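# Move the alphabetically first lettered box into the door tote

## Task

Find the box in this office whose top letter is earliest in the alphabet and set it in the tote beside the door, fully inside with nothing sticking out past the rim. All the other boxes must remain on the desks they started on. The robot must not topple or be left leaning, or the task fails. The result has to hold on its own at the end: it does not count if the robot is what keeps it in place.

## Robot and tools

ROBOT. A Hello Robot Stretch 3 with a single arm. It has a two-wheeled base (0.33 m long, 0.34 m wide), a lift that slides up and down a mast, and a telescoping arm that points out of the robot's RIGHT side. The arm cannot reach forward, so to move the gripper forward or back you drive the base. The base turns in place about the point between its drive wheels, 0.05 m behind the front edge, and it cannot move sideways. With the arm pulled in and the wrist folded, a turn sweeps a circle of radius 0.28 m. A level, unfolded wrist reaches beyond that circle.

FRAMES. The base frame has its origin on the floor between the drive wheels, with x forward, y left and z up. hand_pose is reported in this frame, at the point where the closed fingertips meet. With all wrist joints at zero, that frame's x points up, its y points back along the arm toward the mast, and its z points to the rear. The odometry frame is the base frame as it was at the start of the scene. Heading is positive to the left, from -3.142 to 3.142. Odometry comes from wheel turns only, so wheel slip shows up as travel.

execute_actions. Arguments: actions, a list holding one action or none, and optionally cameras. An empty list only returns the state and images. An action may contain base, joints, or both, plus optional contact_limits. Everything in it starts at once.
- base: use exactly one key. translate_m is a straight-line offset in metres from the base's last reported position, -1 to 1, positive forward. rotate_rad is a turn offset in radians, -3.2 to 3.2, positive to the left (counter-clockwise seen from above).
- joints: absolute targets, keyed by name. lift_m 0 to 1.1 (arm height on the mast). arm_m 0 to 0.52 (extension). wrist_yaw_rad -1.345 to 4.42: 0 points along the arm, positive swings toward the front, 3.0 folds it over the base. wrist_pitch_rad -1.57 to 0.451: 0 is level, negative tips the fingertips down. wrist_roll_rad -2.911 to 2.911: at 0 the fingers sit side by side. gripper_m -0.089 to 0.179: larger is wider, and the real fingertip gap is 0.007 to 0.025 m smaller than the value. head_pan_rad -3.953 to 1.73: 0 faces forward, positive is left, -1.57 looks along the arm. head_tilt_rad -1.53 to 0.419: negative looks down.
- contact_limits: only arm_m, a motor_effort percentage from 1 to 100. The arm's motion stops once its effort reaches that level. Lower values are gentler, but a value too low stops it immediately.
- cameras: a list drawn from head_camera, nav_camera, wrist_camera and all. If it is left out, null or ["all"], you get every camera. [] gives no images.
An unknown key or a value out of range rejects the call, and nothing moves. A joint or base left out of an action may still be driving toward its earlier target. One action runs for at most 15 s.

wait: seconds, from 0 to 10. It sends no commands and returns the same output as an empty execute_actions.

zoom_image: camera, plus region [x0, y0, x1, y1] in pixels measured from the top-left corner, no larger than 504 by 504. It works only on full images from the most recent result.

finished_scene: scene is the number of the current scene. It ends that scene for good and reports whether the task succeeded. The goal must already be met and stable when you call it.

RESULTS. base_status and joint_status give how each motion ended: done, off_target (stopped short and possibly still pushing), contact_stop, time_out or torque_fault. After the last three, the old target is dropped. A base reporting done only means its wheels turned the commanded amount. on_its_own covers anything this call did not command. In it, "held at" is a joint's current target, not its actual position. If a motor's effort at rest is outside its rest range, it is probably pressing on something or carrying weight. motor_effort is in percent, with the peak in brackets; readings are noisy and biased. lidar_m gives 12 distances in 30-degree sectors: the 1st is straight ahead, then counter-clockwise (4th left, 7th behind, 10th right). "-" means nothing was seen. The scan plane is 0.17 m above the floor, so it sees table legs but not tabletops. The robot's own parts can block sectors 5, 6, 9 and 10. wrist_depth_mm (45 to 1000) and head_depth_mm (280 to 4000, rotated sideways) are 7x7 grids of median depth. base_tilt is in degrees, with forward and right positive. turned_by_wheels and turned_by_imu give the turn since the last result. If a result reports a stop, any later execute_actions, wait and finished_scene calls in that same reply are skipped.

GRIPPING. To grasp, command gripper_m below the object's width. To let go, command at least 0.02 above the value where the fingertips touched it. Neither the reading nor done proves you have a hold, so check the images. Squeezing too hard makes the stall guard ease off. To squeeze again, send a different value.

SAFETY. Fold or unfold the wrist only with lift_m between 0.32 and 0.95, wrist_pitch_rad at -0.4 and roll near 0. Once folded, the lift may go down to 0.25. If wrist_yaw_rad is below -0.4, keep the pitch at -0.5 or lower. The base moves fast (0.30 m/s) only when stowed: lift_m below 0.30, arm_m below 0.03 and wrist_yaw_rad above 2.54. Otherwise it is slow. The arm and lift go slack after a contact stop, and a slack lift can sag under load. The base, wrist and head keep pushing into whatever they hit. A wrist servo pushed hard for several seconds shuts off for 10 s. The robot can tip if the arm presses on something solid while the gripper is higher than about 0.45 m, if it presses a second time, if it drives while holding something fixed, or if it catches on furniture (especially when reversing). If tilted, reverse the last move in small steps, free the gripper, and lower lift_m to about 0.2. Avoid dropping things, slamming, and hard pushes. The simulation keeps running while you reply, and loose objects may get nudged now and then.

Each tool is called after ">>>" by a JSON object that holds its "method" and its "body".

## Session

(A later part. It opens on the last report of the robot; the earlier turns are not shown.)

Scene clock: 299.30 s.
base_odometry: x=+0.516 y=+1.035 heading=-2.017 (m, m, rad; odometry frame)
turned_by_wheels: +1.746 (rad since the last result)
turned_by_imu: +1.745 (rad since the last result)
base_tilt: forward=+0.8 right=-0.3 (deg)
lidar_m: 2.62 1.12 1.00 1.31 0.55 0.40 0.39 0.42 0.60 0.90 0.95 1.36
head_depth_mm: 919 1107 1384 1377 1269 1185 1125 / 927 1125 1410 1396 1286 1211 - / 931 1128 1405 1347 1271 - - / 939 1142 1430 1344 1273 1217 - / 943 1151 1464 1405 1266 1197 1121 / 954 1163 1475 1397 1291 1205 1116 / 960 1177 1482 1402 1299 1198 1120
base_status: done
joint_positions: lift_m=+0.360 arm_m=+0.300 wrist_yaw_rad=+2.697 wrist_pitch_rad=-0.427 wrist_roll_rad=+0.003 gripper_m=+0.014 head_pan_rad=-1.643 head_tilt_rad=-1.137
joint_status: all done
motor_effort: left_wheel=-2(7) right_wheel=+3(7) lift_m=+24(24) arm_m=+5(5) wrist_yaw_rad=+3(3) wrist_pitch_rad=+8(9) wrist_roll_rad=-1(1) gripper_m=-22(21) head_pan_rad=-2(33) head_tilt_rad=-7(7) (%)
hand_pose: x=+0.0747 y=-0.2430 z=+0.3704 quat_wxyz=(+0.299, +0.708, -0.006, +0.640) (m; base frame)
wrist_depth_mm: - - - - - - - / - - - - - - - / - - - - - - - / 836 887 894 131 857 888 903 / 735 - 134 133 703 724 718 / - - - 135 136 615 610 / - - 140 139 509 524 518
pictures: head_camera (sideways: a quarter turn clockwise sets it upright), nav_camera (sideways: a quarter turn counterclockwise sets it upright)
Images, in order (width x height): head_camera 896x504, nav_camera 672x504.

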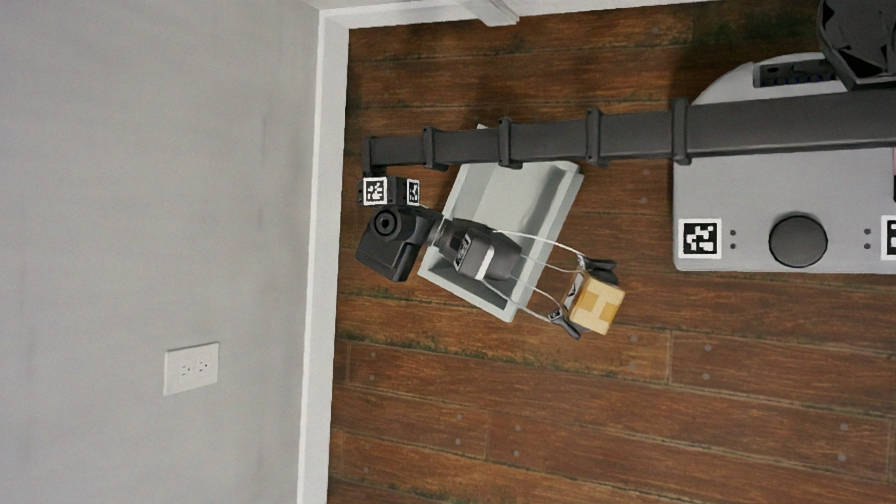

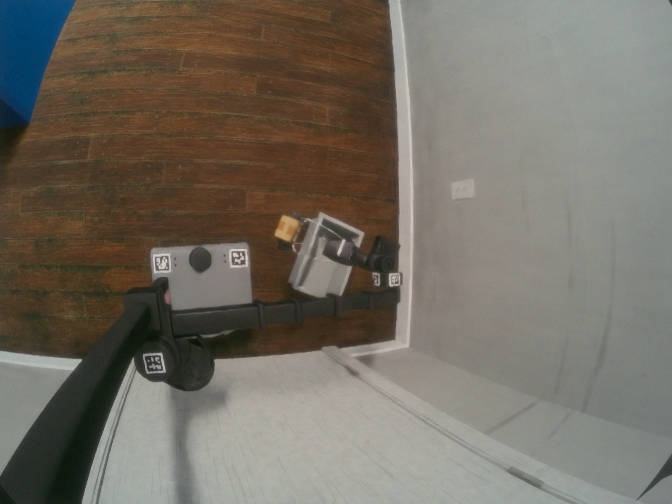

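>>> {"method": "execute_actions", "body": {"actions": [{"joints": {"wrist_pitch_rad": -1.57}}], "cameras": ["head_camera", "wrist_camera"]}}

Scene clock: 302.07 s.
base_odometry: x=+0.516 y=+1.035 heading=-2.017 (m, m, rad; odometry frame)
turned_by_wheels: +0.000 (rad since the last result)
turned_by_imu: +0.000 (rad since the last result)
base_tilt: forward=+0.9 right=+0.0 (deg)
lidar_m: 2.61 1.12 1.00 1.31 0.55 0.40 0.39 0.42 0.60 0.90 0.95 1.36
head_depth_mm: 921 1110 1383 1380 1272 1187 1134 / 930 1122 1422 1394 1282 1208 - / 931 1140 1414 1348 1275 - - / 938 1142 1426 1329 1281 1217 - / 946 1157 1461 1404 1290 1199 1121 / 955 1165 1465 1410 1297 1192 1119 / 963 1172 1477 1404 1300 1198 1116
base_status: not commanded
joint_positions: lift_m=+0.360 arm_m=+0.300 wrist_yaw_rad=+2.697 wrist_pitch_rad=-1.563 wrist_roll_rad=+0.003 gripper_m=+0.014 head_pan_rad=-1.643 head_tilt_rad=-1.137
joint_status: all done
motor_effort: left_wheel=-1(2) right_wheel=+2(2) lift_m=+24(24) arm_m=+5(5) wrist_yaw_rad=+3(3) wrist_pitch_rad=-3(5) wrist_roll_rad=-1(1) gripper_m=-21(22) head_pan_rad=-2(2) head_tilt_rad=-7(8) (%)
hand_pose: x=-0.0307 y=-0.4647 z=+0.2421 quat_wxyz=(+0.597, +0.600, +0.374, +0.379) (m; base frame)
wrist_depth_mm: 378 380 381 378 375 377 373 / 387 389 385 385 381 383 381 / 398 389 345 388 384 325 385 / 406 398 378 131 393 327 395 / 414 408 308 133 361 402 407 / 420 420 137 135 135 412 411 / 408 428 428 139 362 424 421
pictures: head_camera (sideways: a quarter turn clockwise sets it upright), wrist_camera
Images, in order (width x height): head_camera 896x504, wrist_camera 644x364.

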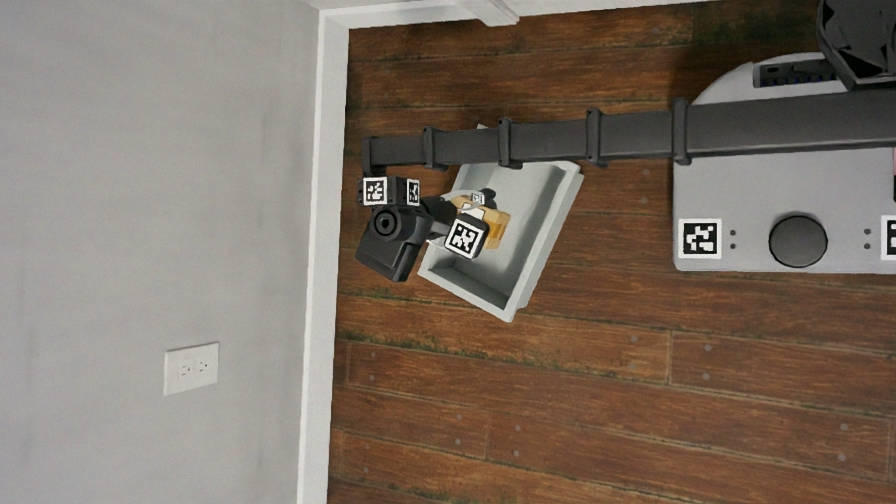

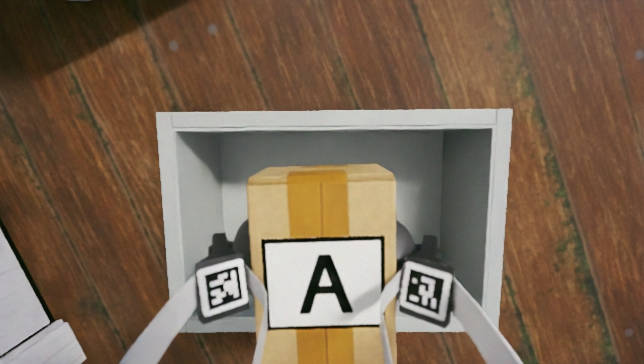

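>>> {"method": "execute_actions", "body": {"actions": [{"joints": {"arm_m": 0.32, "lift_m": 0.165}}], "cameras": ["head_camera", "wrist_camera"]}}

Scene clock: 315.50 s.
base_odometry: x=+0.516 y=+1.035 heading=-2.017 (m, m, rad; odometry frame)
turned_by_wheels: +0.000 (rad since the last result)
turned_by_imu: +0.001 (rad since the last result)
base_tilt: forward=+1.0 right=-0.1 (deg)
lidar_m: 2.62 1.11 1.00 1.30 0.55 0.40 0.39 0.42 0.60 0.90 0.95 1.36
head_depth_mm: 918 1113 1378 1379 1276 1190 1133 / 922 1131 1417 1396 1286 1215 - / 929 1128 1415 1420 1272 - - / 935 1138 1453 1382 1271 1223 - / 947 1155 1466 1403 1285 1196 1114 / 954 1164 1477 1403 1300 1201 1120 / 960 1175 1469 1407 1298 1200 1118
base_status: not commanded
joint_positions: lift_m=+0.165 arm_m=+0.320 wrist_yaw_rad=+2.697 wrist_pitch_rad=-1.565 wrist_roll_rad=+0.003 gripper_m=+0.014 head_pan_rad=-1.643 head_tilt_rad=-1.137
joint_status: all done
motor_effort: left_wheel=-2(2) right_wheel=+2(2) lift_m=+17(20) arm_m=+4(5) wrist_yaw_rad=+3(3) wrist_pitch_rad=-2(3) wrist_roll_rad=-1(1) gripper_m=-22(22) head_pan_rad=-2(2) head_tilt_rad=-7(6) (%)
hand_pose: x=-0.0308 y=-0.4850 z=+0.0475 quat_wxyz=(+0.598, +0.599, +0.375, +0.378) (m; base frame)
wrist_depth_mm: 84 83 83 82 83 82 82 / 135 137 139 141 143 145 144 / 172 202 201 200 199 199 159 / 172 206 205 132 202 203 159 / 172 210 209 133 207 207 159 / 171 214 137 135 135 212 159 / 170 213 218 139 217 211 159
pictures: head_camera (sideways: a quarter turn clockwise sets it upright), wrist_camera
Images, in order (width x height): head_camera 896x504, wrist_camera 644x364.

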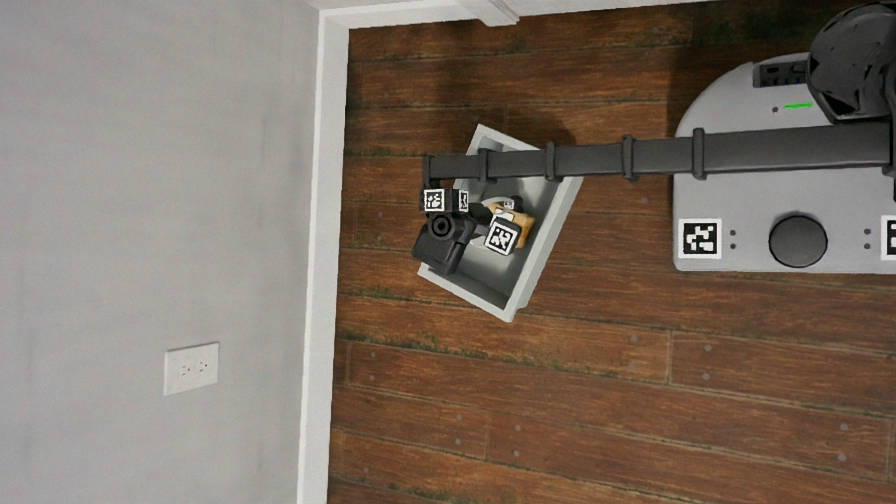

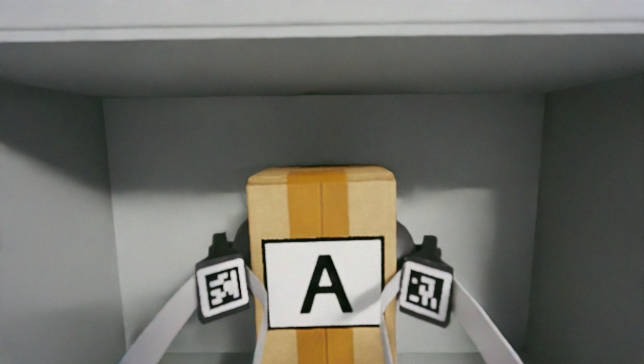

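>>> {"method": "execute_actions", "body": {"actions": [{"joints": {"lift_m": 0.145}}], "cameras": []}}

>>> {"method": "execute_actions", "body": {"actions": [{"joints": {"gripper_m": 0.10}}], "cameras": ["wrist_camera"]}}

>>> {"method": "execute_actions", "body": {"actions": [{"joints": {"lift_m": 0.29}}], "cameras": ["head_camera", "wrist_camera"]}}

Scene clock: 319.40 s.
base_odometry: x=+0.516 y=+1.035 heading=-2.017 (m, m, rad; odometry frame)
turned_by_wheels: +0.000 (rad since the last result)
turned_by_imu: +0.001 (rad since the last result)
base_tilt: forward=+1.0 right=-0.2 (deg)
lidar_m: 2.62 1.11 1.00 1.31 0.55 0.40 0.39 0.42 0.60 0.90 0.95 1.36
head_depth_mm: 915 1111 1390 1379 1276 1173 1133 / 926 1119 1413 1396 1285 1212 - / 928 1139 1433 1428 1262 - - / 940 1149 1454 1424 1267 1217 - / 951 1156 1470 1399 1294 1205 1117 / 952 1162 1477 1396 1289 1203 1111 / 960 1179 1475 1407 1305 1202 1120
base_status: not commanded
joint_positions: lift_m=+0.145 arm_m=+0.320 wrist_yaw_rad=+2.697 wrist_pitch_rad=-1.565 wrist_roll_rad=+0.003 gripper_m=+0.014 head_pan_rad=-1.643 head_tilt_rad=-1.137
joint_status: all done
motor_effort: left_wheel=-2(2) right_wheel=+2(2) lift_m=+17(17) arm_m=+4(5) wrist_yaw_rad=+3(3) wrist_pitch_rad=-2(2) wrist_roll_rad=-1(1) gripper_m=-21(21) head_pan_rad=-3(2) head_tilt_rad=-6(7) (%)
hand_pose: x=-0.0309 y=-0.4850 z=+0.0275 quat_wxyz=(+0.598, +0.599, +0.375, +0.378) (m; base frame)
wrist_depth_mm: - 74 75 76 76 77 77 / 135 136 139 142 144 145 144 / 172 182 181 181 180 180 159 / 171 186 184 132 184 184 158 / 171 190 187 133 186 187 159 / 171 194 136 136 135 191 159 / 170 199 197 139 196 195 159
pictures: none
No camera images: the call's "cameras" was empty. Leave "cameras" out to get every camera's image.

Scene clock: 320.77 s.
base_odometry: x=+0.516 y=+1.035 heading=-2.017 (m, m, rad; odometry frame)
turned_by_wheels: +0.000 (rad since the last result)
turned_by_imu: +0.000 (rad since the last result)
base_tilt: forward=+1.1 right=+0.0 (deg)
lidar_m: 2.62 1.12 1.00 1.31 0.55 0.40 0.39 0.42 0.60 0.90 0.95 1.36
head_depth_mm: 916 1110 1384 1376 1268 1187 1130 / 922 1120 1412 1395 1284 1223 - / 929 1129 1436 1429 1257 - - / 938 1141 1454 1412 1266 1216 - / 944 1161 1476 1390 1285 1200 1116 / 953 1169 1475 1406 1292 1194 1117 / 961 1174 1478 1414 1301 1199 1123
base_status: not commanded
joint_positions: lift_m=+0.145 arm_m=+0.320 wrist_yaw_rad=+2.697 wrist_pitch_rad=-1.565 wrist_roll_rad=+0.003 gripper_m=+0.100 head_pan_rad=-1.643 head_tilt_rad=-1.137
joint_status: all done
motor_effort: left_wheel=-2(2) right_wheel=+2(2) lift_m=+17(17) arm_m=+4(5) wrist_yaw_rad=+3(3) wrist_pitch_rad=-2(2) wrist_roll_rad=-1(1) gripper_m=+0(86) head_pan_rad=-3(2) head_tilt_rad=-8(7) (%)
hand_pose: x=-0.0309 y=-0.4850 z=+0.0275 quat_wxyz=(+0.598, +0.599, +0.375, +0.378) (m; base frame)
wrist_depth_mm: - 74 75 76 76 77 77 / 136 137 139 141 143 145 144 / 171 183 182 181 180 179 158 / 171 186 185 137 183 183 159 / 171 191 189 138 187 187 158 / 170 194 193 141 190 192 158 / 165 199 198 144 195 196 159
pictures: wrist_camera
Images, in order (width x height): wrist_camera 644x364.

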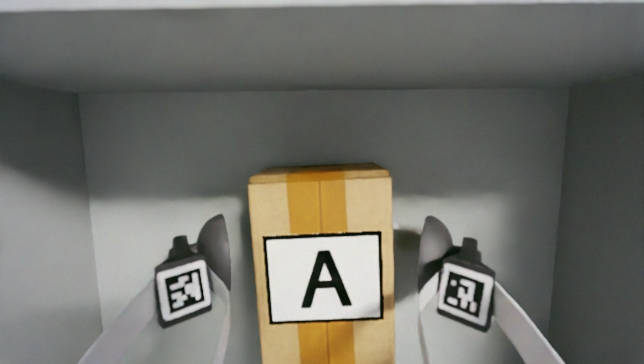

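Scene clock: 322.93 s.
base_odometry: x=+0.516 y=+1.035 heading=-2.017 (m, m, rad; odometry frame)
turned_by_wheels: +0.000 (rad since the last result)
turned_by_imu: +0.000 (rad since the last result)
base_tilt: forward=+0.8 right=-0.1 (deg)
lidar_m: 2.62 1.12 1.00 1.31 0.55 0.40 0.39 0.42 0.60 0.90 0.94 1.36
head_depth_mm: 919 1111 1380 1383 1271 1185 1132 / 924 1123 1411 1394 1281 1215 - / 934 1130 1434 1353 1275 - - / 936 1142 1441 1350 1279 1227 - / 944 1155 1463 1411 1292 1200 1119 / 958 1169 1478 1401 1292 1202 1120 / 965 1184 1488 1416 1294 1204 1125
base_status: not commanded
joint_positions: lift_m=+0.290 arm_m=+0.320 wrist_yaw_rad=+2.697 wrist_pitch_rad=-1.565 wrist_roll_rad=+0.003 gripper_m=+0.100 head_pan_rad=-1.643 head_tilt_rad=-1.137
joint_status: all done
motor_effort: left_wheel=-2(2) right_wheel=+2(2) lift_m=+23(25) arm_m=+5(5) wrist_yaw_rad=+3(3) wrist_pitch_rad=-2(1) wrist_roll_rad=-1(2) gripper_m=+1(0) head_pan_rad=-3(2) head_tilt_rad=-7(7) (%)
hand_pose: x=-0.0309 y=-0.4851 z=+0.1721 quat_wxyz=(+0.598, +0.599, +0.375, +0.378) (m; base frame)
wrist_depth_mm: 311 313 312 311 312 309 306 / 317 208 212 217 222 225 313 / 330 238 322 321 320 239 322 / 332 236 326 280 328 240 329 / 342 252 338 288 330 239 332 / 347 237 296 318 314 225 343 / 356 231 236 234 235 230 352
pictures: head_camera (sideways: a quarter turn clockwise sets it upright), wrist_camera
Images, in order (width x height): head_camera 896x504, wrist_camera 644x364.

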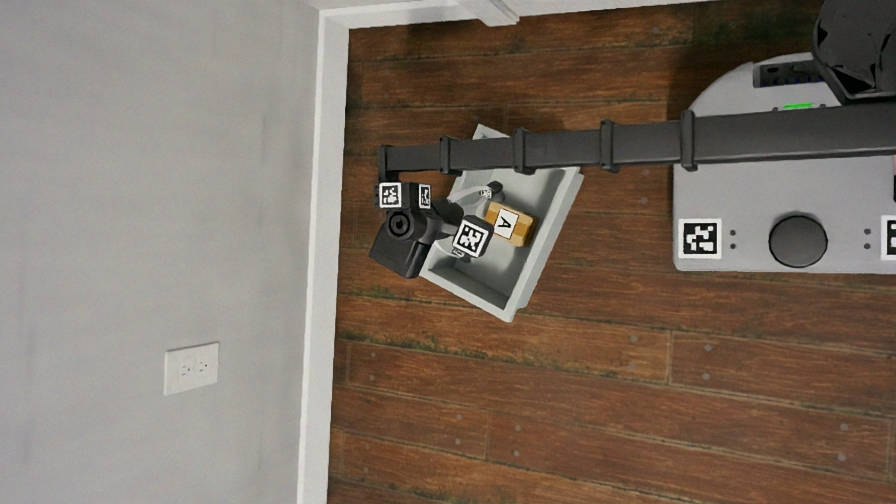

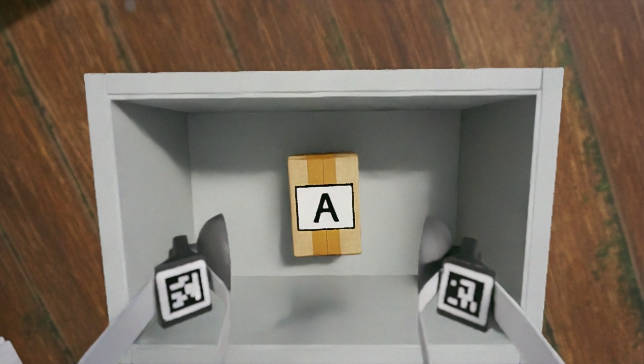

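Box A is resting in the middle of the tote and the gripper is clear.

>>> {"method": "finished_scene", "body": {"scene": 1}}

The scene is finished: the task was done.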